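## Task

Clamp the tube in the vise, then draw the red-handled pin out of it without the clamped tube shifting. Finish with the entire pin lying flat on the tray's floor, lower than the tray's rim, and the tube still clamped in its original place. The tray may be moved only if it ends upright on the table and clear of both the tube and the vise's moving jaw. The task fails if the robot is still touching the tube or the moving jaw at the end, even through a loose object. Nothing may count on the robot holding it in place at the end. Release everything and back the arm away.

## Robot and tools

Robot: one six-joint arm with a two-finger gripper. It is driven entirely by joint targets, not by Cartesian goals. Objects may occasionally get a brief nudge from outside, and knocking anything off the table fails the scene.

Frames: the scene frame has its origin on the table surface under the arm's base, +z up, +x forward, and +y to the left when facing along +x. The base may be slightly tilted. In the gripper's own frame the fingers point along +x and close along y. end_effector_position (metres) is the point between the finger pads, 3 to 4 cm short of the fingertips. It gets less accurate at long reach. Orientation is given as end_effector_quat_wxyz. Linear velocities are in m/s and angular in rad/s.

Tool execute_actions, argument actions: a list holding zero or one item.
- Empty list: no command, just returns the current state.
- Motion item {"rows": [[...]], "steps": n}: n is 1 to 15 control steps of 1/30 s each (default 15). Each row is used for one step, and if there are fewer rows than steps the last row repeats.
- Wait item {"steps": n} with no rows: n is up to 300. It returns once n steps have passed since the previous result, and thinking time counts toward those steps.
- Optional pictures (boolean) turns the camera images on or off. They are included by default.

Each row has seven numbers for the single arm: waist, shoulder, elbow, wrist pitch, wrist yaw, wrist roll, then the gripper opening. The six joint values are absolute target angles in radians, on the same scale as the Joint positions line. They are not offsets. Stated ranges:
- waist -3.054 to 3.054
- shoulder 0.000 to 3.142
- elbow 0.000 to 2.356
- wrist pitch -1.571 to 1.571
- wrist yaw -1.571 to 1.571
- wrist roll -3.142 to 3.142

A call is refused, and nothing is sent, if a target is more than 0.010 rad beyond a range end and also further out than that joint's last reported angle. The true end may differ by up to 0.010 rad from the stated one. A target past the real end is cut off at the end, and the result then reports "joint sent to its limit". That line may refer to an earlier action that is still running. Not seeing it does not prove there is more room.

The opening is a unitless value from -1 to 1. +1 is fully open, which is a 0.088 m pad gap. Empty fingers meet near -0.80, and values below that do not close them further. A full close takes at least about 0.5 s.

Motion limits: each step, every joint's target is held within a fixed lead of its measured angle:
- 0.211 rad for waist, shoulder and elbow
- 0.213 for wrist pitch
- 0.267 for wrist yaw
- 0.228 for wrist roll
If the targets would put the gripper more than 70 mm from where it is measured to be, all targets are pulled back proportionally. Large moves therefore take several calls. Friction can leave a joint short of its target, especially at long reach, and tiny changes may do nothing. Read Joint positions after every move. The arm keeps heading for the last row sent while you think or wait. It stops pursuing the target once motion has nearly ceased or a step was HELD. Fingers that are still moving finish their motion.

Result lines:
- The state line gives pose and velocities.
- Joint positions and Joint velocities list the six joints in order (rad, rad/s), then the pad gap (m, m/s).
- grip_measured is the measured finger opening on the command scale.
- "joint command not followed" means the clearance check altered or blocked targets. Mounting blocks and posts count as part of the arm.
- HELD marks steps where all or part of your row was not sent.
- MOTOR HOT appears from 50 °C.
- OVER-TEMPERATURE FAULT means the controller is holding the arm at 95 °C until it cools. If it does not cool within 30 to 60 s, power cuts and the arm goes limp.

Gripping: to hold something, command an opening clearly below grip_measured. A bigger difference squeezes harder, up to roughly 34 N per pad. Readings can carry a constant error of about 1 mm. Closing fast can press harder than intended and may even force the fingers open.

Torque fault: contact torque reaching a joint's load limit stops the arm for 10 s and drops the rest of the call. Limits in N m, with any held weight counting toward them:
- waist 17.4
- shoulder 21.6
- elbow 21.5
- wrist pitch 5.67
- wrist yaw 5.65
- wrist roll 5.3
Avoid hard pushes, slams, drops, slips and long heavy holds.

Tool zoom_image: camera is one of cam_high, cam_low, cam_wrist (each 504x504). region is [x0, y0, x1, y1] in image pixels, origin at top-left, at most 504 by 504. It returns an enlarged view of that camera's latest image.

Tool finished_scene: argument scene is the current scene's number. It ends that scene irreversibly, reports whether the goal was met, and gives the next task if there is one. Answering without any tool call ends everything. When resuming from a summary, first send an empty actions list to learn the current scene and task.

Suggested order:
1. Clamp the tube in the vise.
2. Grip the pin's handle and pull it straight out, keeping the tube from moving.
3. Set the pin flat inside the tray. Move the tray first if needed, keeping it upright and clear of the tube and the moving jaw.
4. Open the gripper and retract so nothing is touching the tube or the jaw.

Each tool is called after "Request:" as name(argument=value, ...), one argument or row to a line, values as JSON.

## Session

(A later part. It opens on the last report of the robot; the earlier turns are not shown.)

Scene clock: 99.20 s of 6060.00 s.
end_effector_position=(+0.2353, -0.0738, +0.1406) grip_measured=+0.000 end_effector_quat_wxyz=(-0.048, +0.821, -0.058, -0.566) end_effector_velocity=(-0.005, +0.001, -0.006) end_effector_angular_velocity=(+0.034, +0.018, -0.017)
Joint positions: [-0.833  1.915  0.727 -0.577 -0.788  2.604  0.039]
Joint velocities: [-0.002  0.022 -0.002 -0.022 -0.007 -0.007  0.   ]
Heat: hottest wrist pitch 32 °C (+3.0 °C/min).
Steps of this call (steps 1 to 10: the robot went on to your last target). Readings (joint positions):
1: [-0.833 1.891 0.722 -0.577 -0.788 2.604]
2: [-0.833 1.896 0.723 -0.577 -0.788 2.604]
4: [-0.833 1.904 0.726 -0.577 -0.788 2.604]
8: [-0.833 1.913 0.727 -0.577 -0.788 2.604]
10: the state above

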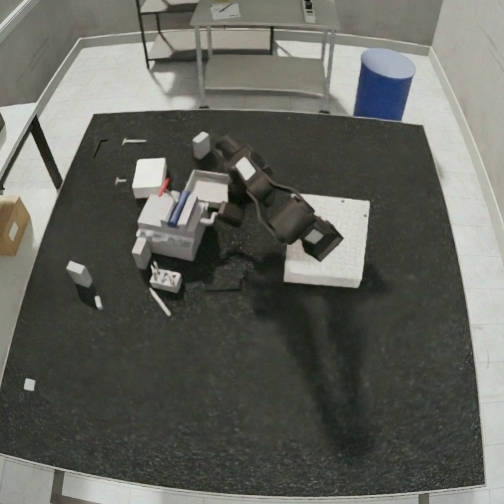

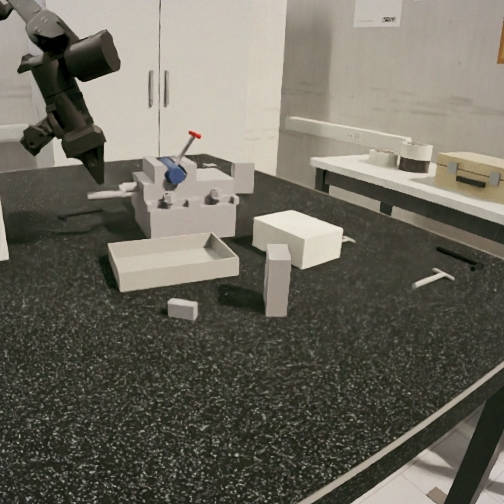

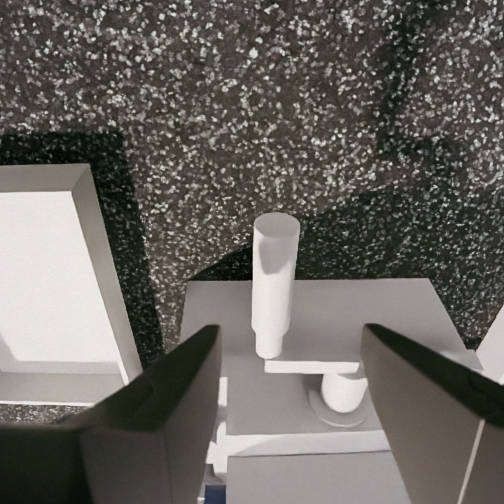

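Now leaning as in scene 1, tube low. Grip and do two turns.

Request:
execute_actions(
  actions=[
    {"rows":[[-0.816,1.937,0.71,-0.535,-0.79,2.63,0],[-0.8,1.949,0.695,-0.495,-0.79,2.652,0],[-0.784,1.961,0.68,-0.453,-0.79,2.674,0],[-0.768,1.973,0.665,-0.412,-0.79,2.696,0],[-0.752,1.985,0.65,-0.37,-0.79,2.718,0],[-0.737,1.997,0.634,-0.33,-0.79,2.74,0],[-0.722,2.009,0.618,-0.289,-0.79,2.762,0]]},
  ],
  pictures=false,
)

Request:
execute_actions(
  actions=[
    {"rows":[[-0.722,2.009,0.618,-0.289,-0.79,2.762,-0.2],[-0.722,2.009,0.618,-0.289,-0.79,2.762,-0.3],[-0.722,2.009,0.618,-0.289,-0.79,2.762,-0.4],[-0.722,2.009,0.618,-0.289,-0.79,2.762,-0.5],[-0.722,2.009,0.618,-0.289,-0.79,2.762,-0.58],[-0.722,2.009,0.618,-0.289,-0.79,2.762,-0.7]],"steps":13},
  ],
  pictures=false,
)

Request:
execute_actions(
  actions=[
    {"rows":[[-0.696,2.024,0.6,-0.213,-0.785,2.797,-0.7],[-0.661,2.029,0.572,-0.144,-0.785,2.845,-0.7],[-0.661,2.029,0.572,-0.144,-0.785,2.845,-0.7],[-0.623,2.024,0.544,-0.082,-0.785,2.9,-0.7],[-0.585,2.009,0.518,-0.033,-0.785,2.953,-0.7],[-0.549,1.983,0.495,0,-0.785,3.004,-0.7],[-0.517,1.947,0.478,0.013,-0.785,3.049,-0.7],[-0.517,1.947,0.478,0.013,-0.785,3.049,-0.7],[-0.492,1.903,0.467,0.005,-0.785,3.084,-0.7],[-0.475,1.855,0.464,-0.024,-0.785,3.108,-0.7],[-0.468,1.807,0.468,-0.069,-0.785,3.118,-0.7],[-0.471,1.763,0.479,-0.128,-0.785,3.114,-0.7],[-0.471,1.763,0.479,-0.128,-0.785,3.114,-0.7],[-0.483,1.726,0.496,-0.195,-0.785,3.096,-0.7],[-0.505,1.701,0.519,-0.265,-0.785,3.065,-0.7]]},
  ],
  pictures=false,
)

Request:
execute_actions(
  actions=[
    {"rows":[[-0.534,1.689,0.545,-0.332,-0.785,3.024,-0.7],[-0.569,1.691,0.574,-0.393,-0.785,2.975,-0.7],[-0.569,1.691,0.574,-0.393,-0.785,2.975,-0.7],[-0.607,1.705,0.602,-0.444,-0.785,2.921,-0.7],[-0.645,1.731,0.628,-0.482,-0.785,2.867,-0.7],[-0.681,1.764,0.651,-0.507,-0.785,2.816,-0.7],[-0.713,1.803,0.668,-0.517,-0.785,2.771,-0.7],[-0.713,1.803,0.668,-0.517,-0.785,2.771,-0.7],[-0.738,1.844,0.679,-0.512,-0.785,2.736,-0.7],[-0.755,1.885,0.682,-0.491,-0.785,2.712,-0.7],[-0.762,1.923,0.678,-0.457,-0.785,2.702,-0.7],[-0.759,1.957,0.667,-0.409,-0.785,2.706,-0.7],[-0.759,1.957,0.667,-0.409,-0.785,2.706,-0.7],[-0.747,1.986,0.65,-0.35,-0.785,2.724,-0.7],[-0.725,2.009,0.627,-0.283,-0.785,2.755,-0.7]]},
  ],
  pictures=false,
)

Request:
execute_actions(
  actions=[
    {"rows":[[-0.696,2.024,0.6,-0.213,-0.785,2.797,-0.7],[-0.661,2.029,0.572,-0.144,-0.785,2.845,-0.7],[-0.661,2.029,0.572,-0.144,-0.785,2.845,-0.7],[-0.623,2.024,0.544,-0.082,-0.785,2.9,-0.7],[-0.585,2.009,0.518,-0.033,-0.785,2.953,-0.7],[-0.549,1.983,0.495,0,-0.785,3.004,-0.7],[-0.517,1.947,0.478,0.013,-0.785,3.049,-0.7],[-0.517,1.947,0.478,0.013,-0.785,3.049,-0.7],[-0.492,1.903,0.467,0.005,-0.785,3.084,-0.7],[-0.475,1.855,0.464,-0.024,-0.785,3.108,-0.7],[-0.468,1.807,0.468,-0.069,-0.785,3.118,-0.7],[-0.471,1.763,0.479,-0.128,-0.785,3.114,-0.7],[-0.471,1.763,0.479,-0.128,-0.785,3.114,-0.7],[-0.483,1.726,0.496,-0.195,-0.785,3.096,-0.7],[-0.505,1.701,0.519,-0.265,-0.785,3.065,-0.7]]},
  ],
  pictures=false,
)

Request:
execute_actions(
  actions=[
    {"rows":[[-0.534,1.689,0.545,-0.332,-0.785,3.024,-0.7],[-0.569,1.691,0.574,-0.393,-0.785,2.975,-0.7],[-0.569,1.691,0.574,-0.393,-0.785,2.975,-0.7],[-0.607,1.705,0.602,-0.444,-0.785,2.921,-0.7],[-0.645,1.731,0.628,-0.482,-0.785,2.867,-0.7],[-0.681,1.764,0.651,-0.507,-0.785,2.816,-0.7],[-0.713,1.803,0.668,-0.517,-0.785,2.771,-0.7],[-0.713,1.803,0.668,-0.517,-0.785,2.771,-0.7],[-0.738,1.844,0.679,-0.512,-0.785,2.736,-0.7],[-0.755,1.885,0.682,-0.491,-0.785,2.712,-0.7],[-0.762,1.923,0.678,-0.457,-0.785,2.702,-0.7],[-0.759,1.957,0.667,-0.409,-0.785,2.706,-0.7],[-0.759,1.957,0.667,-0.409,-0.785,2.706,-0.7],[-0.747,1.986,0.65,-0.35,-0.785,2.724,-0.7],[-0.725,2.009,0.627,-0.283,-0.785,2.755,-0.7]]},
  ],
)

Request:
zoom_image(
  camera="cam_low",
  region=[130, 110, 230, 210],
)

Scene clock: 121.77 s of 6060.00 s.
end_effector_position=(+0.2380, -0.0776, +0.0974) grip_measured=+0.000 end_effector_quat_wxyz=(-0.049, +0.816, -0.063, -0.573) end_effector_velocity=(+0.013, -0.004, -0.002) end_effector_angular_velocity=(-0.033, -0.048, +0.020)
Joint positions: [-0.727  1.999  0.631 -0.307 -0.788  2.749  0.039]
Joint velocities: [ 0.027  0.002 -0.017  0.125 -0.007  0.066 -0.   ]
Heat: hottest wrist pitch 30 °C (+0.0 °C/min).
Steps of this call (steps 1 to 30: the robot went on to your last target; steps 31 to 662: nothing new was sent; steps 663 to 677: all 15 steps of this action). Readings (joint positions):
663: [-0.831 1.920 0.730 -0.575 -0.788 2.609]
664: [-0.827 1.923 0.727 -0.558 -0.788 2.617]
666: [-0.809 1.935 0.715 -0.505 -0.788 2.642]
670: [-0.757 1.975 0.665 -0.383 -0.788 2.708]
677: the state above

Scene clock: 122.20 s of 6060.00 s.
end_effector_position=(+0.2383, -0.0770, +0.0960) grip_measured=-0.528 end_effector_quat_wxyz=(-0.049, +0.816, -0.062, -0.572) end_effector_velocity=(+0.000, +0.004, +0.000) end_effector_angular_velocity=(+0.019, -0.008, +0.008)
Joint positions: [-0.723  2.001  0.626 -0.294 -0.792  2.756  0.013]
Joint velocities: [-0.002 -0.002 -0.002 -0.007 -0.022 -0.007 -0.   ]
Heat: hottest wrist pitch 30 °C (+0.0 °C/min).
Steps of this call (steps 1 to 13: all 13 steps of this action). Readings (joint positions):
1: [-0.726 1.999 0.631 -0.303 -0.788 2.751]
2: [-0.726 1.999 0.630 -0.301 -0.788 2.752]
4: [-0.724 2.000 0.629 -0.297 -0.788 2.754]
8: [-0.723 2.001 0.627 -0.295 -0.792 2.755]
13: the state above

Scene clock: 122.70 s of 6060.00 s.
end_effector_position=(+0.2476, -0.0207, +0.0736) grip_measured=-0.530 end_effector_quat_wxyz=(-0.050, +0.812, -0.062, -0.578) end_effector_velocity=(+0.017, +0.146, +0.140) end_effector_angular_velocity=(+0.143, -0.012, -0.034)
Joint positions: [-0.481  1.814  0.499 -0.128 -0.786  3.086  0.013]
Joint velocities: [-0.007 -0.911  0.193 -1.136 -0.125  0.051 -0.   ]
Heat: hottest wrist pitch 30 °C (+0.0 °C/min).
Steps of this call (steps 1 to 15: all 15 steps of this action). Readings (joint positions):
1: [-0.720 2.002 0.623 -0.285 -0.792 2.760]
2: [-0.711 2.004 0.613 -0.259 -0.791 2.775]
4: [-0.684 2.010 0.590 -0.203 -0.793 2.813]
8: [-0.592 1.989 0.526 -0.069 -0.794 2.943]
15: the state above

Scene clock: 123.20 s of 6060.00 s.
end_effector_position=(+0.2400, -0.0689, +0.1195) grip_measured=-0.529 end_effector_quat_wxyz=(-0.040, +0.823, -0.067, -0.563) end_effector_velocity=(-0.019, -0.174, -0.186) end_effector_angular_velocity=(-0.066, +0.170, -0.055)
Joint positions: [-0.753  1.902  0.646 -0.403 -0.783  2.732  0.013]
Joint velocities: [ 0.056  1.033 -0.105  1.048  0.154 -0.007 -0.001]
Heat: hottest wrist pitch 30 °C (+0.0 °C/min).
Steps of this call (steps 1 to 15: all 15 steps of this action). Readings (joint positions):
1: [-0.485 1.786 0.508 -0.172 -0.791 3.081]
2: [-0.496 1.762 0.523 -0.222 -0.797 3.065]
4: [-0.526 1.733 0.549 -0.302 -0.804 3.024]
8: [-0.623 1.746 0.614 -0.450 -0.826 2.885]
15: the state above

Scene clock: 123.70 s of 6060.00 s.
end_effector_position=(+0.2476, -0.0208, +0.0733) grip_measured=-0.531 end_effector_quat_wxyz=(-0.052, +0.811, -0.063, -0.579) end_effector_velocity=(+0.010, +0.148, +0.140) end_effector_angular_velocity=(+0.155, -0.015, -0.029)
Joint positions: [-0.48   1.815  0.5   -0.13  -0.785  3.089  0.013]
Joint velocities: [-0.017 -0.926  0.168 -1.136 -0.139  0.037 -0.001]
Heat: hottest wrist pitch 30 °C (+0.0 °C/min).
Steps of this call (steps 1 to 15: all 15 steps of this action). Readings (joint positions):
1: [-0.747 1.934 0.638 -0.361 -0.779 2.740]
2: [-0.734 1.959 0.624 -0.313 -0.777 2.758]
4: [-0.699 1.989 0.599 -0.233 -0.777 2.803]
8: [-0.596 1.984 0.529 -0.080 -0.778 2.942]
15: the state above

Scene clock: 124.20 s of 6060.00 s.
end_effector_position=(+0.2400, -0.0687, +0.1194) grip_measured=-0.530 end_effector_quat_wxyz=(-0.041, +0.822, -0.068, -0.563) end_effector_velocity=(-0.019, -0.177, -0.185) end_effector_angular_velocity=(-0.086, +0.166, -0.055)
Joint positions: [-0.753  1.902  0.646 -0.403 -0.783  2.734  0.013]
Joint velocities: [ 0.051  1.028 -0.11   1.062  0.168 -0.007 -0.001]
Heat: hottest wrist pitch 30 °C (+0.0 °C/min).
Steps of this call (steps 1 to 15: all 15 steps of this action). Readings (joint positions):
1: [-0.484 1.786 0.510 -0.173 -0.791 3.084]
2: [-0.496 1.762 0.524 -0.223 -0.797 3.066]
4: [-0.526 1.733 0.549 -0.302 -0.804 3.025]
8: [-0.623 1.746 0.614 -0.450 -0.826 2.886]
15: the state above

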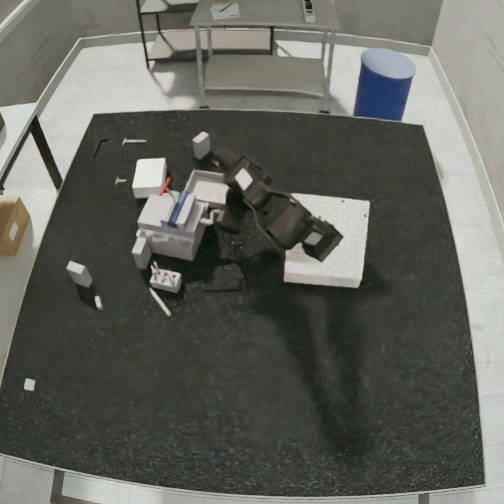

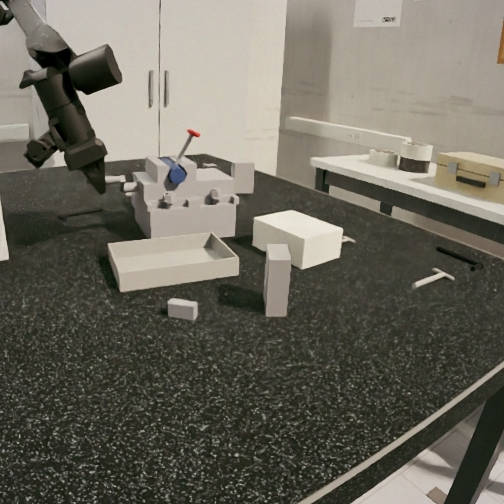

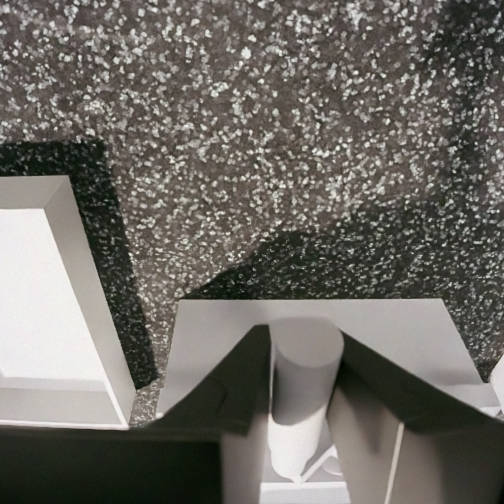

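Region (130, 110, 230, 210) of cam_low's 504x504 image, scaled by 5.040, with more detail than that image has.

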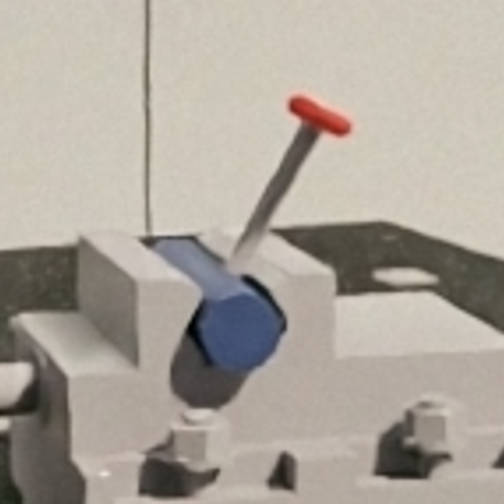

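Good. 1.5 more turns.

Request:
execute_actions(
  actions=[
    {"rows":[[-0.696,2.024,0.6,-0.213,-0.785,2.797,-0.75],[-0.661,2.029,0.572,-0.144,-0.785,2.845,-0.75],[-0.661,2.029,0.572,-0.144,-0.785,2.845,-0.75],[-0.623,2.024,0.544,-0.082,-0.785,2.9,-0.75],[-0.585,2.009,0.518,-0.033,-0.785,2.953,-0.75],[-0.549,1.983,0.495,0,-0.785,3.004,-0.75],[-0.517,1.947,0.478,0.013,-0.785,3.049,-0.75],[-0.517,1.947,0.478,0.013,-0.785,3.049,-0.75],[-0.492,1.903,0.467,0.005,-0.785,3.084,-0.75],[-0.475,1.855,0.464,-0.024,-0.785,3.108,-0.75],[-0.468,1.807,0.468,-0.069,-0.785,3.118,-0.75],[-0.471,1.763,0.479,-0.128,-0.785,3.114,-0.75],[-0.471,1.763,0.479,-0.128,-0.785,3.114,-0.75],[-0.483,1.726,0.496,-0.195,-0.785,3.096,-0.75],[-0.505,1.701,0.519,-0.265,-0.785,3.065,-0.75]]},
  ],
  pictures=false,
)

Request:
execute_actions(
  actions=[
    {"rows":[[-0.534,1.689,0.545,-0.332,-0.785,3.024,-0.75],[-0.569,1.691,0.574,-0.393,-0.785,2.975,-0.75],[-0.569,1.691,0.574,-0.393,-0.785,2.975,-0.75],[-0.607,1.705,0.602,-0.444,-0.785,2.921,-0.75],[-0.645,1.731,0.628,-0.482,-0.785,2.867,-0.75],[-0.681,1.764,0.651,-0.507,-0.785,2.816,-0.75],[-0.713,1.803,0.668,-0.517,-0.785,2.771,-0.75],[-0.713,1.803,0.668,-0.517,-0.785,2.771,-0.75],[-0.738,1.844,0.679,-0.512,-0.785,2.736,-0.75],[-0.755,1.885,0.682,-0.491,-0.785,2.712,-0.75],[-0.762,1.923,0.678,-0.457,-0.785,2.702,-0.75],[-0.759,1.957,0.667,-0.409,-0.785,2.706,-0.75],[-0.759,1.957,0.667,-0.409,-0.785,2.706,-0.75],[-0.747,1.986,0.65,-0.35,-0.785,2.724,-0.75],[-0.725,2.009,0.627,-0.283,-0.785,2.755,-0.75]]},
  ],
  pictures=false,
)

Request:
execute_actions(
  actions=[
    {"rows":[[-0.696,2.024,0.6,-0.213,-0.785,2.797,-0.75],[-0.661,2.029,0.572,-0.144,-0.785,2.845,-0.75],[-0.661,2.029,0.572,-0.144,-0.785,2.845,-0.75],[-0.623,2.024,0.544,-0.082,-0.785,2.9,-0.75],[-0.585,2.009,0.518,-0.033,-0.785,2.953,-0.75],[-0.549,1.983,0.495,0,-0.785,3.004,-0.75],[-0.517,1.947,0.478,0.013,-0.785,3.049,-0.75],[-0.517,1.947,0.478,0.013,-0.785,3.049,-0.75],[-0.492,1.903,0.467,0.005,-0.785,3.084,-0.75],[-0.475,1.855,0.464,-0.024,-0.785,3.108,-0.75],[-0.468,1.807,0.468,-0.069,-0.785,3.118,-0.75],[-0.471,1.763,0.479,-0.128,-0.785,3.114,-0.75],[-0.471,1.763,0.479,-0.128,-0.785,3.114,-0.75],[-0.483,1.726,0.496,-0.195,-0.785,3.096,-0.75],[-0.505,1.701,0.519,-0.265,-0.785,3.065,-0.75]]},
  ],
)

Request:
zoom_image(
  camera="cam_low",
  region=[130, 110, 230, 210],
)

Scene clock: 138.80 s of 6060.00 s.
end_effector_position=(+0.2476, -0.0206, +0.0732) grip_measured=-0.533 end_effector_quat_wxyz=(-0.050, +0.812, -0.061, -0.579) end_effector_velocity=(+0.014, +0.150, +0.144) end_effector_angular_velocity=(+0.151, -0.014, -0.015)
Joint positions: [-0.479  1.815  0.499 -0.128 -0.786  3.086  0.013]
Joint velocities: [-0.017 -0.935  0.188 -1.165 -0.139  0.022 -0.001]
Heat: hottest wrist pitch 30 °C (-1.0 °C/min).
Steps of this call (steps 1 to 30: the robot went on to your last target; steps 31 to 423: nothing new was sent; steps 424 to 438: all 15 steps of this action). Readings (joint positions):
424: [-0.720 2.002 0.624 -0.285 -0.792 2.761]
425: [-0.711 2.005 0.613 -0.260 -0.792 2.775]
427: [-0.685 2.011 0.590 -0.203 -0.793 2.812]
431: [-0.593 1.991 0.526 -0.069 -0.792 2.942]
438: the state above

Scene clock: 139.30 s of 6060.00 s.
end_effector_position=(+0.2401, -0.0688, +0.1192) grip_measured=-0.531 end_effector_quat_wxyz=(-0.041, +0.822, -0.067, -0.564) end_effector_velocity=(-0.020, -0.169, -0.180) end_effector_angular_velocity=(-0.061, +0.147, -0.055)
Joint positions: [-0.752  1.903  0.646 -0.403 -0.783  2.734  0.013]
Joint velocities: [ 0.042  0.999 -0.115  1.033  0.139 -0.007 -0.001]
Heat: hottest wrist pitch 30 °C (-1.0 °C/min).
Steps of this call (steps 1 to 15: all 15 steps of this action). Readings (joint positions):
1: [-0.483 1.786 0.509 -0.172 -0.791 3.081]
2: [-0.495 1.763 0.523 -0.222 -0.797 3.065]
4: [-0.525 1.734 0.549 -0.302 -0.804 3.024]
8: [-0.623 1.746 0.614 -0.450 -0.825 2.885]
15: the state above

Scene clock: 139.80 s of 6060.00 s.
end_effector_position=(+0.2476, -0.0206, +0.0731) grip_measured=-0.534 end_effector_quat_wxyz=(-0.052, +0.811, -0.063, -0.579) end_effector_velocity=(+0.013, +0.156, +0.145) end_effector_angular_velocity=(+0.167, -0.029, +0.018)
Joint positions: [-0.479  1.816  0.5   -0.13  -0.786  3.089  0.013]
Joint velocities: [-0.017 -0.955  0.168 -1.15  -0.168  0.007 -0.001]
Heat: hottest wrist pitch 30 °C (-1.0 °C/min).
Steps of this call (steps 1 to 15: all 15 steps of this action). Readings (joint positions):
1: [-0.747 1.934 0.638 -0.361 -0.780 2.741]
2: [-0.734 1.959 0.624 -0.313 -0.778 2.758]
4: [-0.699 1.989 0.599 -0.233 -0.777 2.802]
8: [-0.597 1.986 0.530 -0.080 -0.777 2.941]
15: the state above

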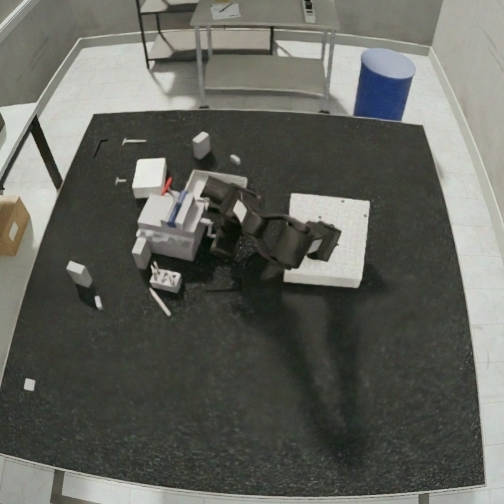

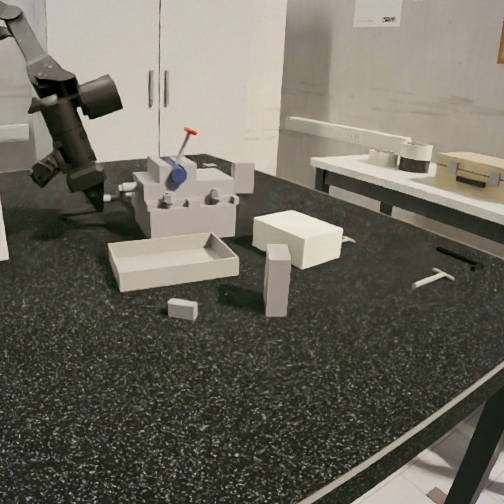

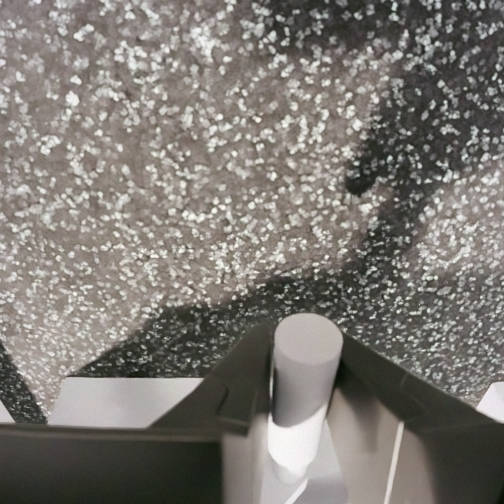

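Region (130, 110, 230, 210) of cam_low's 504x504 image, scaled by 5.040, with more detail than that image has.

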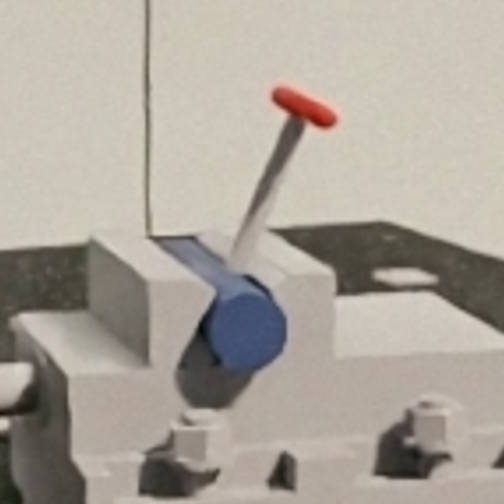

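Request:
execute_actions(
  actions=[
    {"rows":[[-0.534,1.689,0.545,-0.332,-0.785,3.024,-0.8],[-0.534,1.689,0.545,-0.332,-0.785,3.024,-0.8],[-0.569,1.691,0.574,-0.393,-0.785,2.975,-0.8],[-0.569,1.691,0.574,-0.393,-0.785,2.975,-0.8],[-0.607,1.705,0.602,-0.444,-0.785,2.921,-0.8],[-0.607,1.705,0.602,-0.444,-0.785,2.921,-0.8],[-0.645,1.731,0.628,-0.482,-0.785,2.867,-0.8],[-0.645,1.731,0.628,-0.482,-0.785,2.867,-0.8],[-0.681,1.764,0.651,-0.507,-0.785,2.816,-0.8],[-0.681,1.764,0.651,-0.507,-0.785,2.816,-0.8],[-0.713,1.803,0.668,-0.517,-0.785,2.771,-0.8]]},
  ],
  pictures=false,
)

Scene clock: 145.30 s of 6060.00 s.
end_effector_position=(+0.2450, -0.0359, +0.1282) grip_measured=-0.534 end_effector_quat_wxyz=(-0.049, +0.818, -0.061, -0.570) end_effector_velocity=(-0.009, -0.050, +0.014) end_effector_angular_velocity=(-0.010, +0.006, -0.003)
Joint positions: [-0.686  1.774  0.648 -0.5   -0.799  2.81   0.013]
Joint velocities: [-0.178  0.188  0.1   -0.095  0.022 -0.256 -0.   ]
Heat: hottest wrist pitch 30 °C (-1.0 °C/min).
Steps of this call (steps 1 to 30: the robot went on to your last target; steps 31 to 150: nothing new was sent; steps 151 to 165: all 15 steps of this action). Readings (joint positions):
151: [-0.507 1.708 0.524 -0.260 -0.779 3.063]
152: [-0.513 1.706 0.530 -0.275 -0.779 3.054]
154: [-0.532 1.701 0.547 -0.318 -0.783 3.027]
158: [-0.589 1.706 0.591 -0.413 -0.787 2.946]
165: the state above

Request:
execute_actions(
  actions=[
    {"rows":[[-0.738,1.844,0.679,-0.512,-0.785,2.736,-0.8],[-0.738,1.844,0.679,-0.512,-0.785,2.736,-0.8],[-0.755,1.885,0.682,-0.491,-0.785,2.712,-0.8],[-0.755,1.885,0.682,-0.491,-0.785,2.712,-0.8],[-0.762,1.923,0.678,-0.457,-0.785,2.702,-0.8],[-0.762,1.923,0.678,-0.457,-0.785,2.702,-0.8],[-0.759,1.957,0.667,-0.409,-0.785,2.706,-0.8],[-0.759,1.957,0.667,-0.409,-0.785,2.706,-0.8],[-0.747,1.986,0.65,-0.35,-0.785,2.724,-0.8],[-0.747,1.986,0.65,-0.35,-0.785,2.724,-0.8],[-0.725,2.009,0.627,-0.283,-0.785,2.755,-0.8]]},
  ],
  pictures=false,
)

Scene clock: 149.00 s of 6060.00 s.
end_effector_position=(+0.2387, -0.0768, +0.1019) grip_measured=-0.533 end_effector_quat_wxyz=(-0.045, +0.817, -0.062, -0.571) end_effector_velocity=(-0.004, -0.004, -0.043) end_effector_angular_velocity=(+0.050, +0.006, -0.022)
Joint positions: [-0.735  1.984  0.637 -0.327 -0.788  2.737  0.013]
Joint velocities: [ 0.071  0.129 -0.081  0.242 -0.037  0.11  -0.   ]
Heat: hottest wrist pitch 29 °C (-3.0 °C/min).
Steps of this call (steps 1 to 30: the robot went on to your last target; steps 31 to 96: nothing new was sent; steps 97 to 111: all 15 steps of this action). Readings (joint positions):
97: [-0.707 1.803 0.661 -0.511 -0.798 2.777]
98: [-0.712 1.809 0.663 -0.512 -0.798 2.769]
100: [-0.727 1.832 0.669 -0.511 -0.798 2.748]
104: [-0.753 1.894 0.670 -0.465 -0.792 2.715]
111: the state above

Request:
execute_actions(
  actions=[
    {"rows":[[-0.696,2.024,0.6,-0.213,-0.785,2.797,-0.8],[-0.696,2.024,0.6,-0.213,-0.785,2.797,-0.8],[-0.661,2.029,0.572,-0.144,-0.785,2.845,-0.8],[-0.661,2.029,0.572,-0.144,-0.785,2.845,-0.8],[-0.623,2.024,0.544,-0.082,-0.785,2.9,-0.8],[-0.623,2.024,0.544,-0.082,-0.785,2.9,-0.8],[-0.585,2.009,0.518,-0.033,-0.785,2.953,-0.8],[-0.585,2.009,0.518,-0.033,-0.785,2.953,-0.8],[-0.549,1.983,0.495,0,-0.785,3.004,-0.8],[-0.549,1.983,0.495,0,-0.785,3.004,-0.8],[-0.517,1.947,0.478,0.013,-0.785,3.049,-0.8]]},
  ],
  pictures=false,
)

Scene clock: 153.07 s of 6060.00 s.
end_effector_position=(+0.2415, -0.0576, +0.0662) grip_measured=-0.534 end_effector_quat_wxyz=(-0.039, +0.819, -0.077, -0.567) end_effector_velocity=(+0.002, +0.022, -0.008) end_effector_angular_velocity=(-0.032, -0.037, -0.066)
Joint positions: [-0.567  1.962  0.494 -0.015 -0.763  2.998  0.013]
Joint velocities: [ 0.115 -0.115 -0.11   0.168  0.051  0.256 -0.   ]
Heat: hottest wrist pitch 30 °C (-2.0 °C/min).
Steps of this call (steps 1 to 30: the robot went on to your last target; steps 31 to 107: nothing new was sent; steps 108 to 122: all 15 steps of this action). Readings (joint positions):
108: [-0.721 2.002 0.623 -0.285 -0.791 2.756]
109: [-0.715 2.004 0.617 -0.269 -0.791 2.764]
111: [-0.695 2.010 0.599 -0.223 -0.792 2.793]
115: [-0.640 2.012 0.554 -0.122 -0.792 2.872]
122: the state above

Resistance. A little more.

Request:
execute_actions(
  actions=[
    {"rows":[[-0.505,1.935,0.472,0.01,-0.79,3.065,-0.9],[-0.505,1.935,0.472,0.01,-0.79,3.065,-0.9],[-0.505,1.935,0.472,0.01,-0.79,3.065,-0.9],[-0.49,1.915,0.465,0.01,-0.8,3.084,-0.9]]},
  ],
)

Request:
zoom_image(
  camera="cam_low",
  region=[130, 110, 230, 210],
)

Scene clock: 156.70 s of 6060.00 s.
end_effector_position=(+0.2429, -0.0501, +0.0640) grip_measured=-0.535 end_effector_quat_wxyz=(-0.040, +0.819, -0.086, -0.566) end_effector_velocity=(-0.001, +0.003, -0.001) end_effector_angular_velocity=(+0.015, +0.003, -0.014)
Joint positions: [-0.528  1.927  0.473  0.012 -0.746  3.066  0.013]
Joint velocities: [ 0.007 -0.007 -0.002 -0.007 -0.007  0.022 -0.   ]
Heat: hottest wrist pitch 30 °C (-2.0 °C/min).
Steps of this call (steps 1 to 30: the robot went on to your last target; steps 31 to 94: nothing new was sent; steps 95 to 109: all 15 steps of this action). Readings (joint positions):
95: [-0.550 1.947 0.480 0.007 -0.757 3.036]
96: [-0.548 1.946 0.479 0.008 -0.755 3.038]
98: [-0.544 1.941 0.478 0.010 -0.752 3.044]
102: [-0.533 1.931 0.474 0.012 -0.746 3.059]
109: the state above

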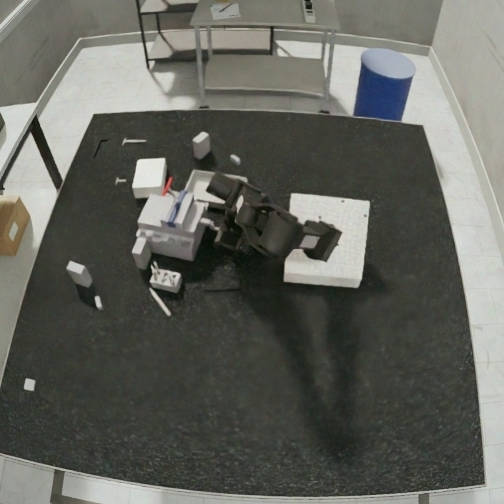

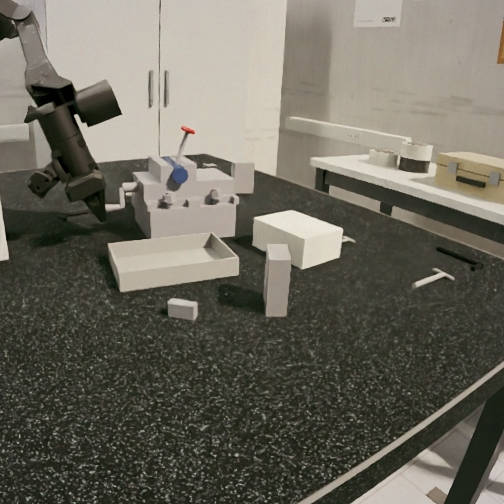

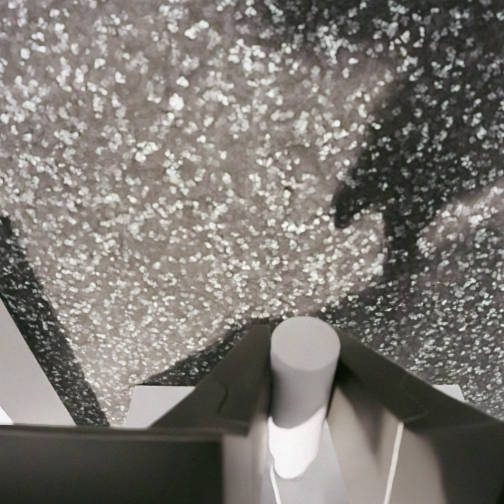

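Region (130, 110, 230, 210) of cam_low's 504x504 image, scaled by 5.040, with more detail than that image has.

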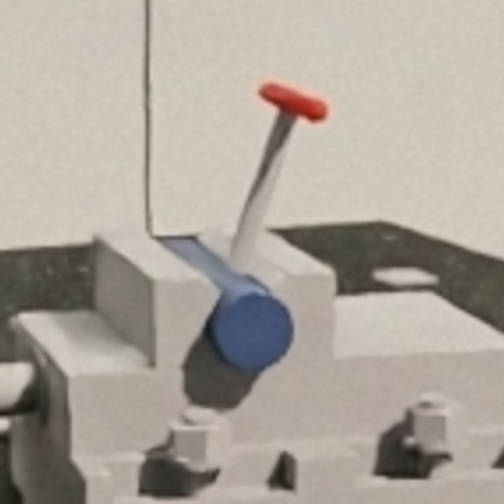

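Request:
execute_actions(
  actions=[
    {"rows":[[-0.483,1.905,0.463,0.008,-0.805,3.09,-0.9],[-0.475,1.895,0.46,0.005,-0.81,3.10,-0.9]],"steps":15},
  ],
)

Scene clock: 178.50 s of 6060.00 s.
end_effector_position=(+0.2436, -0.0469, +0.0635) grip_measured=-0.536 end_effector_quat_wxyz=(-0.044, +0.818, -0.090, -0.567) end_effector_velocity=(-0.000, +0.005, +0.000) end_effector_angular_velocity=(+0.019, -0.001, +0.015)
Joint positions: [-0.514  1.914  0.469  0.013 -0.742  3.094  0.013]
Joint velocities: [ 0.002 -0.007 -0.002 -0.007 -0.022 -0.007 -0.   ]
Heat: hottest shoulder 29 °C (-1.0 °C/min).
Steps of this call (steps 1 to 15: the robot went on to your last target; steps 16 to 639: nothing new was sent; steps 640 to 654: all 15 steps of this action). Readings (joint positions):
640: [-0.524 1.924 0.471 0.013 -0.746 3.081]
641: [-0.523 1.923 0.471 0.013 -0.745 3.083]
643: [-0.520 1.919 0.471 0.013 -0.742 3.086]
647: [-0.516 1.916 0.470 0.013 -0.742 3.091]
654: the state above

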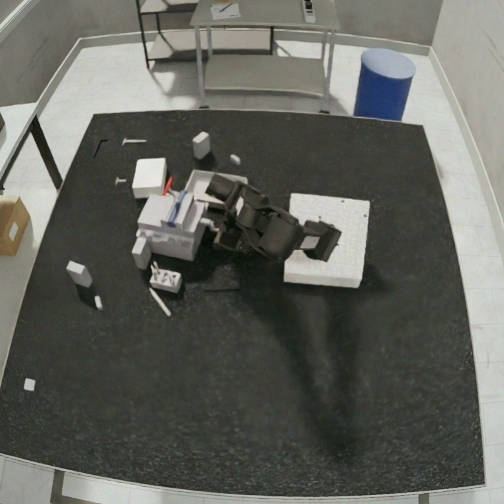

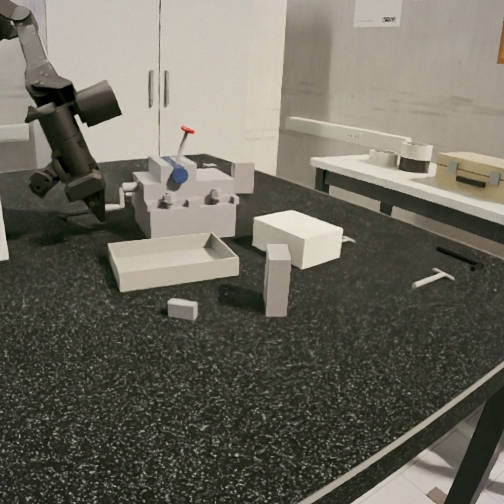

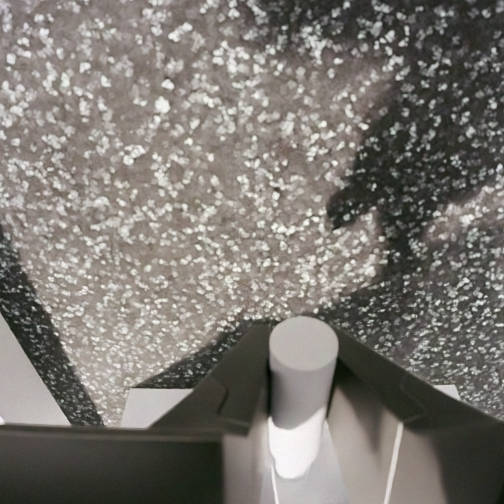

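One more push using the shoulder.

Request:
execute_actions(
  actions=[
    {"rows":[[-0.472,1.885,0.46,0.0,-0.80,3.10,-0.9],[-0.468,1.875,0.46,-0.003,-0.80,3.11,-0.9],[-0.465,1.865,0.46,-0.005,-0.80,3.11,-0.9]],"steps":15},
  ],
  pictures=false,
)

Request:
execute_actions(
  actions=[
    {"rows":[[-0.48,1.875,0.463,0.003,-0.78,3.105,-0.9],[-0.49,1.885,0.465,0.006,-0.76,3.105,-0.8],[-0.50,1.89,0.467,0.008,-0.74,3.105,-0.7],[-0.50,1.89,0.467,0.008,-0.74,3.105,-0.6],[-0.50,1.89,0.467,0.008,-0.74,3.105,-0.5],[-0.50,1.89,0.467,0.008,-0.74,3.105,-0.3],[-0.50,1.89,0.467,0.008,-0.74,3.105,-0.1]],"steps":15},
  ],
  pictures=false,
)

Request:
execute_actions(
  actions=[
    {"rows":[[-0.52,1.874,0.487,-0.05,-0.74,3.075,-0.1],[-0.54,1.858,0.507,-0.11,-0.74,3.045,-0.1],[-0.56,1.842,0.527,-0.17,-0.74,3.015,-0.1],[-0.58,1.826,0.547,-0.225,-0.74,2.985,-0.1],[-0.605,1.81,0.57,-0.285,-0.74,2.95,-0.1],[-0.63,1.79,0.59,-0.34,-0.74,2.92,-0.1],[-0.65,1.77,0.61,-0.4,-0.74,2.89,-0.1],[-0.67,1.75,0.63,-0.46,-0.74,2.86,-0.1],[-0.695,1.73,0.65,-0.52,-0.74,2.83,-0.1],[-0.72,1.71,0.67,-0.58,-0.74,2.8,-0.1]],"steps":15},
  ],
)

Scene clock: 185.50 s of 6060.00 s.
end_effector_position=(+0.2445, -0.0441, +0.0638) grip_measured=-0.536 end_effector_quat_wxyz=(-0.039, +0.817, -0.093, -0.568) end_effector_velocity=(-0.000, +0.005, -0.000) end_effector_angular_velocity=(+0.024, -0.002, +0.001)
Joint positions: [-0.497  1.894  0.468  0.006 -0.727  3.109  0.013]
Joint velocities: [ 0.002 -0.007 -0.002 -0.007 -0.022  0.007 -0.   ]
Heat: hottest shoulder 29 °C (-1.0 °C/min).
Steps of this call (steps 1 to 15: the robot went on to your last target; steps 16 to 195: nothing new was sent; steps 196 to 210: all 15 steps of this action). Readings (joint positions):
196: [-0.512 1.911 0.468 0.012 -0.742 3.098]
197: [-0.510 1.909 0.468 0.012 -0.739 3.099]
199: [-0.505 1.903 0.468 0.010 -0.732 3.102]
203: [-0.500 1.898 0.468 0.008 -0.727 3.106]
210: the state above

Scene clock: 186.00 s of 6060.00 s.
end_effector_position=(+0.2449, -0.0418, +0.0635) grip_measured=-0.148 end_effector_quat_wxyz=(-0.044, +0.817, -0.087, -0.568) end_effector_velocity=(-0.001, +0.001, -0.000) end_effector_angular_velocity=(+0.007, +0.002, +0.003)
Joint positions: [-0.497  1.895  0.468  0.005 -0.743  3.109  0.032]
Joint velocities: [-0.002 -0.002 -0.002 -0.007 -0.007 -0.007  0.019]
Heat: hottest shoulder 29 °C (-1.0 °C/min).
Steps of this call (steps 1 to 15: all 15 steps of this action). Readings (joint positions):
1: [-0.497 1.894 0.468 0.006 -0.727 3.109]
2: [-0.497 1.894 0.468 0.006 -0.727 3.109]
4: [-0.497 1.894 0.468 0.006 -0.727 3.109]
8: [-0.497 1.895 0.468 0.005 -0.741 3.109]
15: the state above

Scene clock: 186.50 s of 6060.00 s.
end_effector_position=(+0.2411, -0.0399, +0.1365) grip_measured=-0.101 end_effector_quat_wxyz=(-0.039, +0.817, -0.091, -0.568) end_effector_velocity=(-0.035, +0.021, +0.038) end_effector_angular_velocity=(+0.064, +0.092, -0.039)
Joint positions: [-0.701  1.729  0.645 -0.521 -0.743  2.831  0.034]
Joint velocities: [-0.129 -0.11   0.1   -0.476  0.007 -0.227  0.   ]
Heat: hottest shoulder 29 °C (-1.0 °C/min).
Steps of this call (steps 1 to 15: all 15 steps of this action). Readings (joint positions):
1: [-0.499 1.894 0.469 -0.001 -0.743 3.104]
2: [-0.504 1.890 0.473 -0.025 -0.743 3.092]
4: [-0.526 1.875 0.490 -0.098 -0.743 3.057]
8: [-0.599 1.819 0.556 -0.278 -0.743 2.957]
15: the state above

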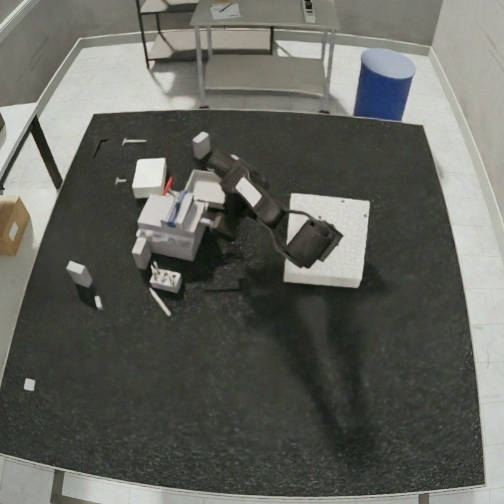

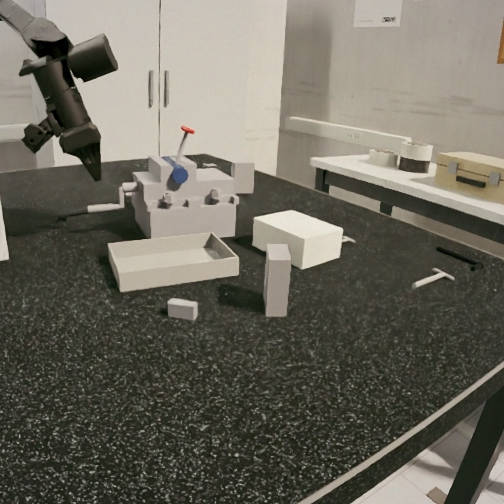

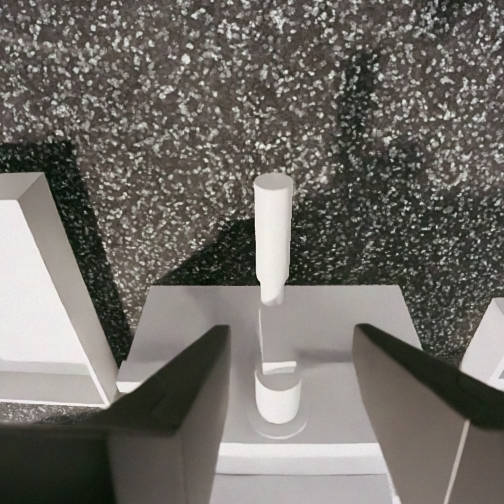

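Request:
execute_actions(
  actions=[
    {"rows":[[-0.85,1.3,0.6,-0.4,-0.7,2.0,-0.1]],"steps":15},
  ],
  pictures=false,
)

Request:
execute_actions(
  actions=[
    {"rows":[[-0.8,1.3,0.4,1.52,-0.62,0.6,-0.1]],"steps":15},
  ],
  pictures=false,
)

Request:
execute_actions(
  actions=[
    {"steps":25},
  ],
)

Scene clock: 191.83 s of 6060.00 s.
end_effector_position=(+0.2596, -0.0265, +0.2404) grip_measured=-0.100 end_effector_quat_wxyz=(+0.443, +0.797, +0.033, -0.409) end_effector_velocity=(-0.005, +0.005, +0.012) end_effector_angular_velocity=(-0.567, +0.186, +0.543)
Joint positions: [-0.844  1.318  0.613 -0.408 -0.707  2.096  0.034]
Joint velocities: [-0.022 -0.085 -0.032  0.022  0.007 -0.769 -0.   ]
Heat: hottest shoulder 29 °C (-1.0 °C/min).
Steps of this call (steps 1 to 30: the robot went on to your last target; steps 31 to 145: nothing new was sent; steps 146 to 160: all 15 steps of this action). Readings (joint positions):
146: [-0.727 1.693 0.649 -0.550 -0.740 2.762]
147: [-0.753 1.655 0.634 -0.519 -0.727 2.709]
149: [-0.801 1.559 0.625 -0.466 -0.717 2.607]
153: [-0.834 1.387 0.624 -0.423 -0.712 2.405]
160: the state above

Scene clock: 192.33 s of 6060.00 s.
end_effector_position=(+0.2950, -0.0362, +0.2709) grip_measured=-0.100 end_effector_quat_wxyz=(+0.859, +0.446, +0.086, -0.237) end_effector_velocity=(+0.115, +0.073, +0.213) end_effector_angular_velocity=(-2.265, -0.235, +1.289)
Joint positions: [-0.803  1.306  0.415  0.296 -0.627  1.343  0.034]
Joint velocities: [ 0.002 -0.002 -0.042  1.429  0.022 -1.546 -0.   ]
Heat: hottest shoulder 29 °C (-1.0 °C/min).
Steps of this call (steps 1 to 15: all 15 steps of this action). Readings (joint positions):
1: [-0.840 1.313 0.585 -0.355 -0.695 2.050]
2: [-0.832 1.305 0.551 -0.304 -0.676 1.997]
4: [-0.818 1.304 0.485 -0.224 -0.655 1.897]
8: [-0.806 1.306 0.425 -0.038 -0.636 1.696]
15: the state above

Scene clock: 193.17 s of 6060.00 s.
end_effector_position=(+0.3055, +0.1038, +0.4210) grip_measured=-0.100 end_effector_quat_wxyz=(+0.950, -0.241, -0.175, +0.095) end_effector_velocity=(-0.049, +0.114, +0.050) end_effector_angular_velocity=(-0.473, -0.360, +0.358)
Joint positions: [-0.802  1.301  0.411  1.441 -0.626  0.61   0.034]
Joint velocities: [ 0.002 -0.037 -0.002  0.637 -0.007 -0.037 -0.   ]
Heat: hottest shoulder 29 °C (-1.0 °C/min).
Steps of this call (steps 1 to 25: the robot went on to your last target). Readings (joint positions):
1: [-0.802 1.306 0.413 0.343 -0.627 1.293]
2: [-0.802 1.306 0.413 0.390 -0.627 1.243]
4: [-0.802 1.306 0.412 0.485 -0.627 1.142]
8: [-0.802 1.306 0.412 0.676 -0.626 0.939]
25: the state above

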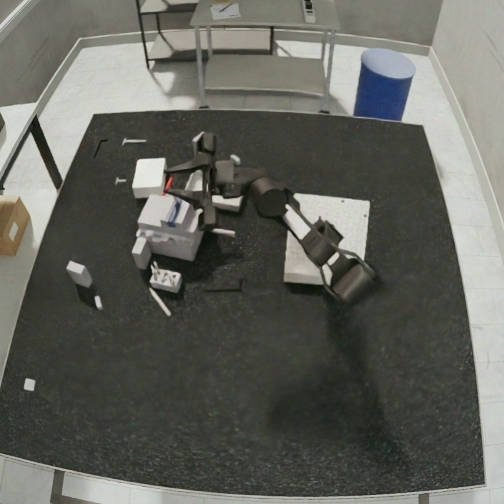

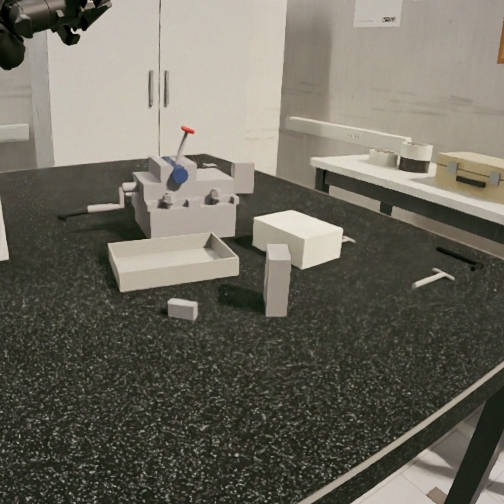

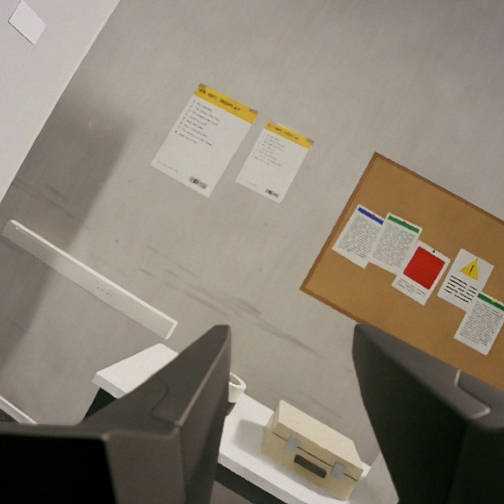

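Request:
execute_actions(
  actions=[
    {"rows":[[-0.7,1.6,0.24,1.52,-0.62,0.6,-0.1]],"steps":10},
  ],
  pictures=false,
)

Request:
execute_actions(
  actions=[
    {"rows":[[-0.645,2.09,0.237,1.545,-0.595,0.61,-0.1]],"steps":15},
  ],
  pictures=false,
)

Request:
execute_actions(
  actions=[
    {"rows":[[-0.636,2.107,0.255,1.545,-0.58,0.615,-0.1],[-0.627,2.124,0.275,1.545,-0.565,0.62,-0.1],[-0.618,2.141,0.295,1.543,-0.55,0.625,-0.1],[-0.609,2.158,0.315,1.54,-0.535,0.63,-0.1],[-0.60,2.172,0.335,1.536,-0.52,0.635,-0.1],[-0.591,2.184,0.353,1.532,-0.505,0.64,-0.1],[-0.582,2.196,0.372,1.527,-0.49,0.645,-0.1],[-0.574,2.208,0.39,1.523,-0.475,0.65,-0.1]],"steps":15},
  ],
)

Request:
execute_actions(
  actions=[
    {"steps":10},
  ],
)

Scene clock: 198.67 s of 6060.00 s.
end_effector_position=(+0.3240, +0.0360, +0.3245) grip_measured=-0.100 end_effector_quat_wxyz=(+0.988, -0.140, -0.053, +0.045) end_effector_velocity=(+0.002, -0.091, -0.148) end_effector_angular_velocity=(+0.332, +0.405, -0.240)
Joint positions: [-0.712  1.562  0.264  1.516 -0.619  0.605  0.034]
Joint velocities: [ 0.095  0.344 -0.193 -0.022 -0.022  0.007 -0.   ]
Heat: hottest shoulder 29 °C (-1.0 °C/min).
Steps of this call (steps 1 to 30: the robot went on to your last target; steps 31 to 155: nothing new was sent; steps 156 to 165: all 10 steps of this action). Readings (joint positions):
156: [-0.795 1.314 0.399 1.528 -0.620 0.605]
157: [-0.782 1.333 0.385 1.535 -0.619 0.605]
159: [-0.757 1.394 0.347 1.524 -0.619 0.606]
163: [-0.721 1.528 0.282 1.516 -0.619 0.605]
165: the state above

Scene clock: 199.17 s of 6060.00 s.
end_effector_position=(+0.3237, -0.0586, +0.1972) grip_measured=-0.100 end_effector_quat_wxyz=(+0.991, -0.001, +0.119, -0.068) end_effector_velocity=(-0.011, -0.026, -0.039) end_effector_angular_velocity=(+0.071, +0.093, -0.077)
Joint positions: [-0.647  2.061  0.243  1.54  -0.602  0.606  0.034]
Joint velocities: [ 0.002  0.164 -0.002  0.022 -0.007 -0.007 -0.   ]
Heat: hottest shoulder 29 °C (-1.0 °C/min).
Steps of this call (steps 1 to 15: all 15 steps of this action). Readings (joint positions):
1: [-0.703 1.592 0.260 1.532 -0.617 0.605]
2: [-0.690 1.631 0.259 1.542 -0.615 0.605]
4: [-0.669 1.724 0.256 1.537 -0.611 0.605]
8: [-0.653 1.915 0.249 1.537 -0.604 0.605]
15: the state above

Scene clock: 199.67 s of 6060.00 s.
end_effector_position=(+0.3546, -0.0814, +0.1844) grip_measured=-0.100 end_effector_quat_wxyz=(+0.989, +0.009, +0.113, -0.095) end_effector_velocity=(+0.015, -0.015, -0.002) end_effector_angular_velocity=(+0.002, -0.026, -0.053)
Joint positions: [-0.578  2.194  0.373  1.527 -0.488  0.642  0.034]
Joint velocities: [ 0.027  0.051  0.066 -0.022  0.081  0.022 -0.   ]
Heat: hottest shoulder 29 °C (-1.0 °C/min).
Steps of this call (steps 1 to 15: all 15 steps of this action). Readings (joint positions):
1: [-0.646 2.068 0.243 1.542 -0.598 0.606]
2: [-0.642 2.077 0.244 1.543 -0.593 0.607]
4: [-0.632 2.102 0.261 1.543 -0.575 0.613]
8: [-0.602 2.157 0.323 1.536 -0.526 0.629]
15: the state above

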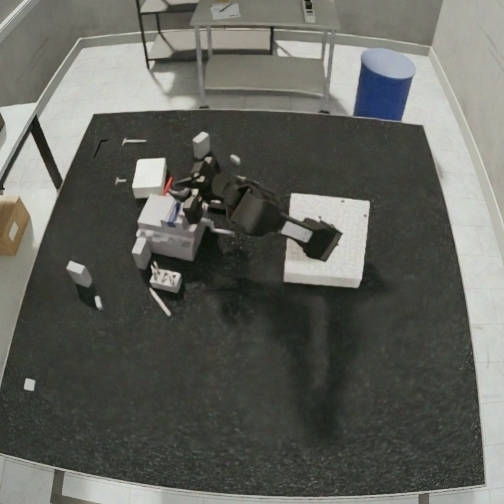

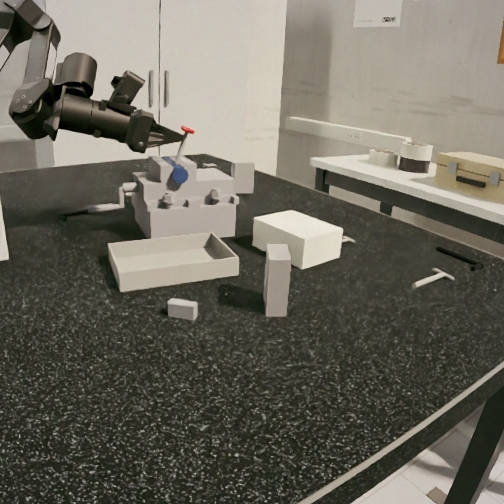

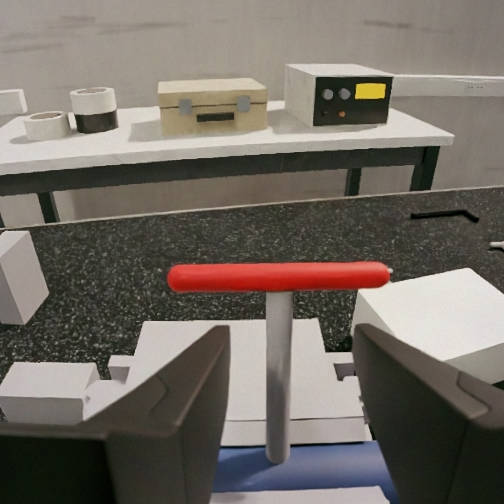

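Scene clock: 200.00 s of 6060.00 s.
end_effector_position=(+0.3563, -0.0826, +0.1842) grip_measured=-0.100 end_effector_quat_wxyz=(+0.989, +0.010, +0.112, -0.097) end_effector_velocity=(+0.001, +0.001, -0.001) end_effector_angular_velocity=(+0.010, +0.006, +0.004)
Joint positions: [-0.575  2.199  0.38   1.526 -0.482  0.644  0.034]
Joint velocities: [ 0.002 -0.002  0.002 -0.007 -0.007  0.007 -0.   ]
Heat: hottest shoulder 29 °C (-1.0 °C/min).
Steps of this call (steps 1 to 10: the robot went on to your last target). Readings (joint positions):
1: [-0.577 2.195 0.375 1.527 -0.487 0.642]
2: [-0.577 2.196 0.376 1.526 -0.485 0.643]
4: [-0.576 2.198 0.378 1.526 -0.483 0.643]
8: [-0.575 2.199 0.380 1.526 -0.482 0.644]
10: the state above

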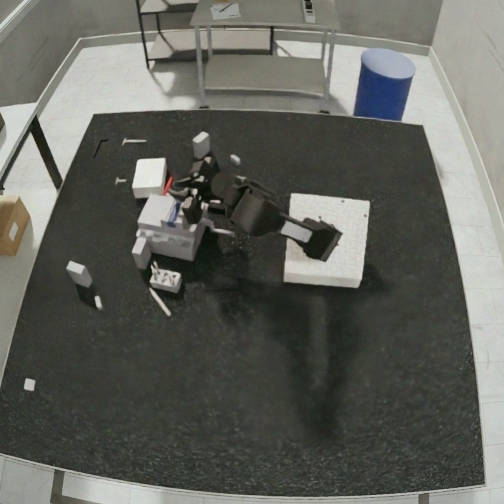

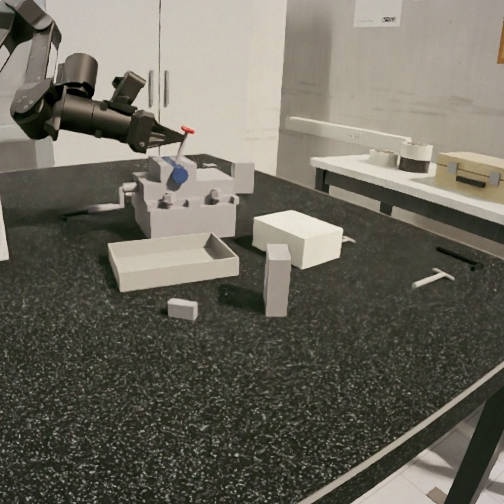

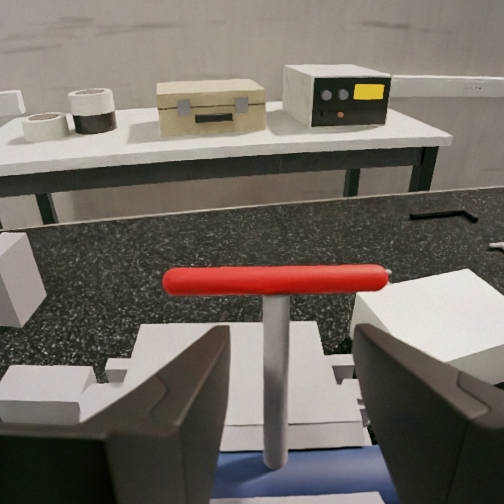

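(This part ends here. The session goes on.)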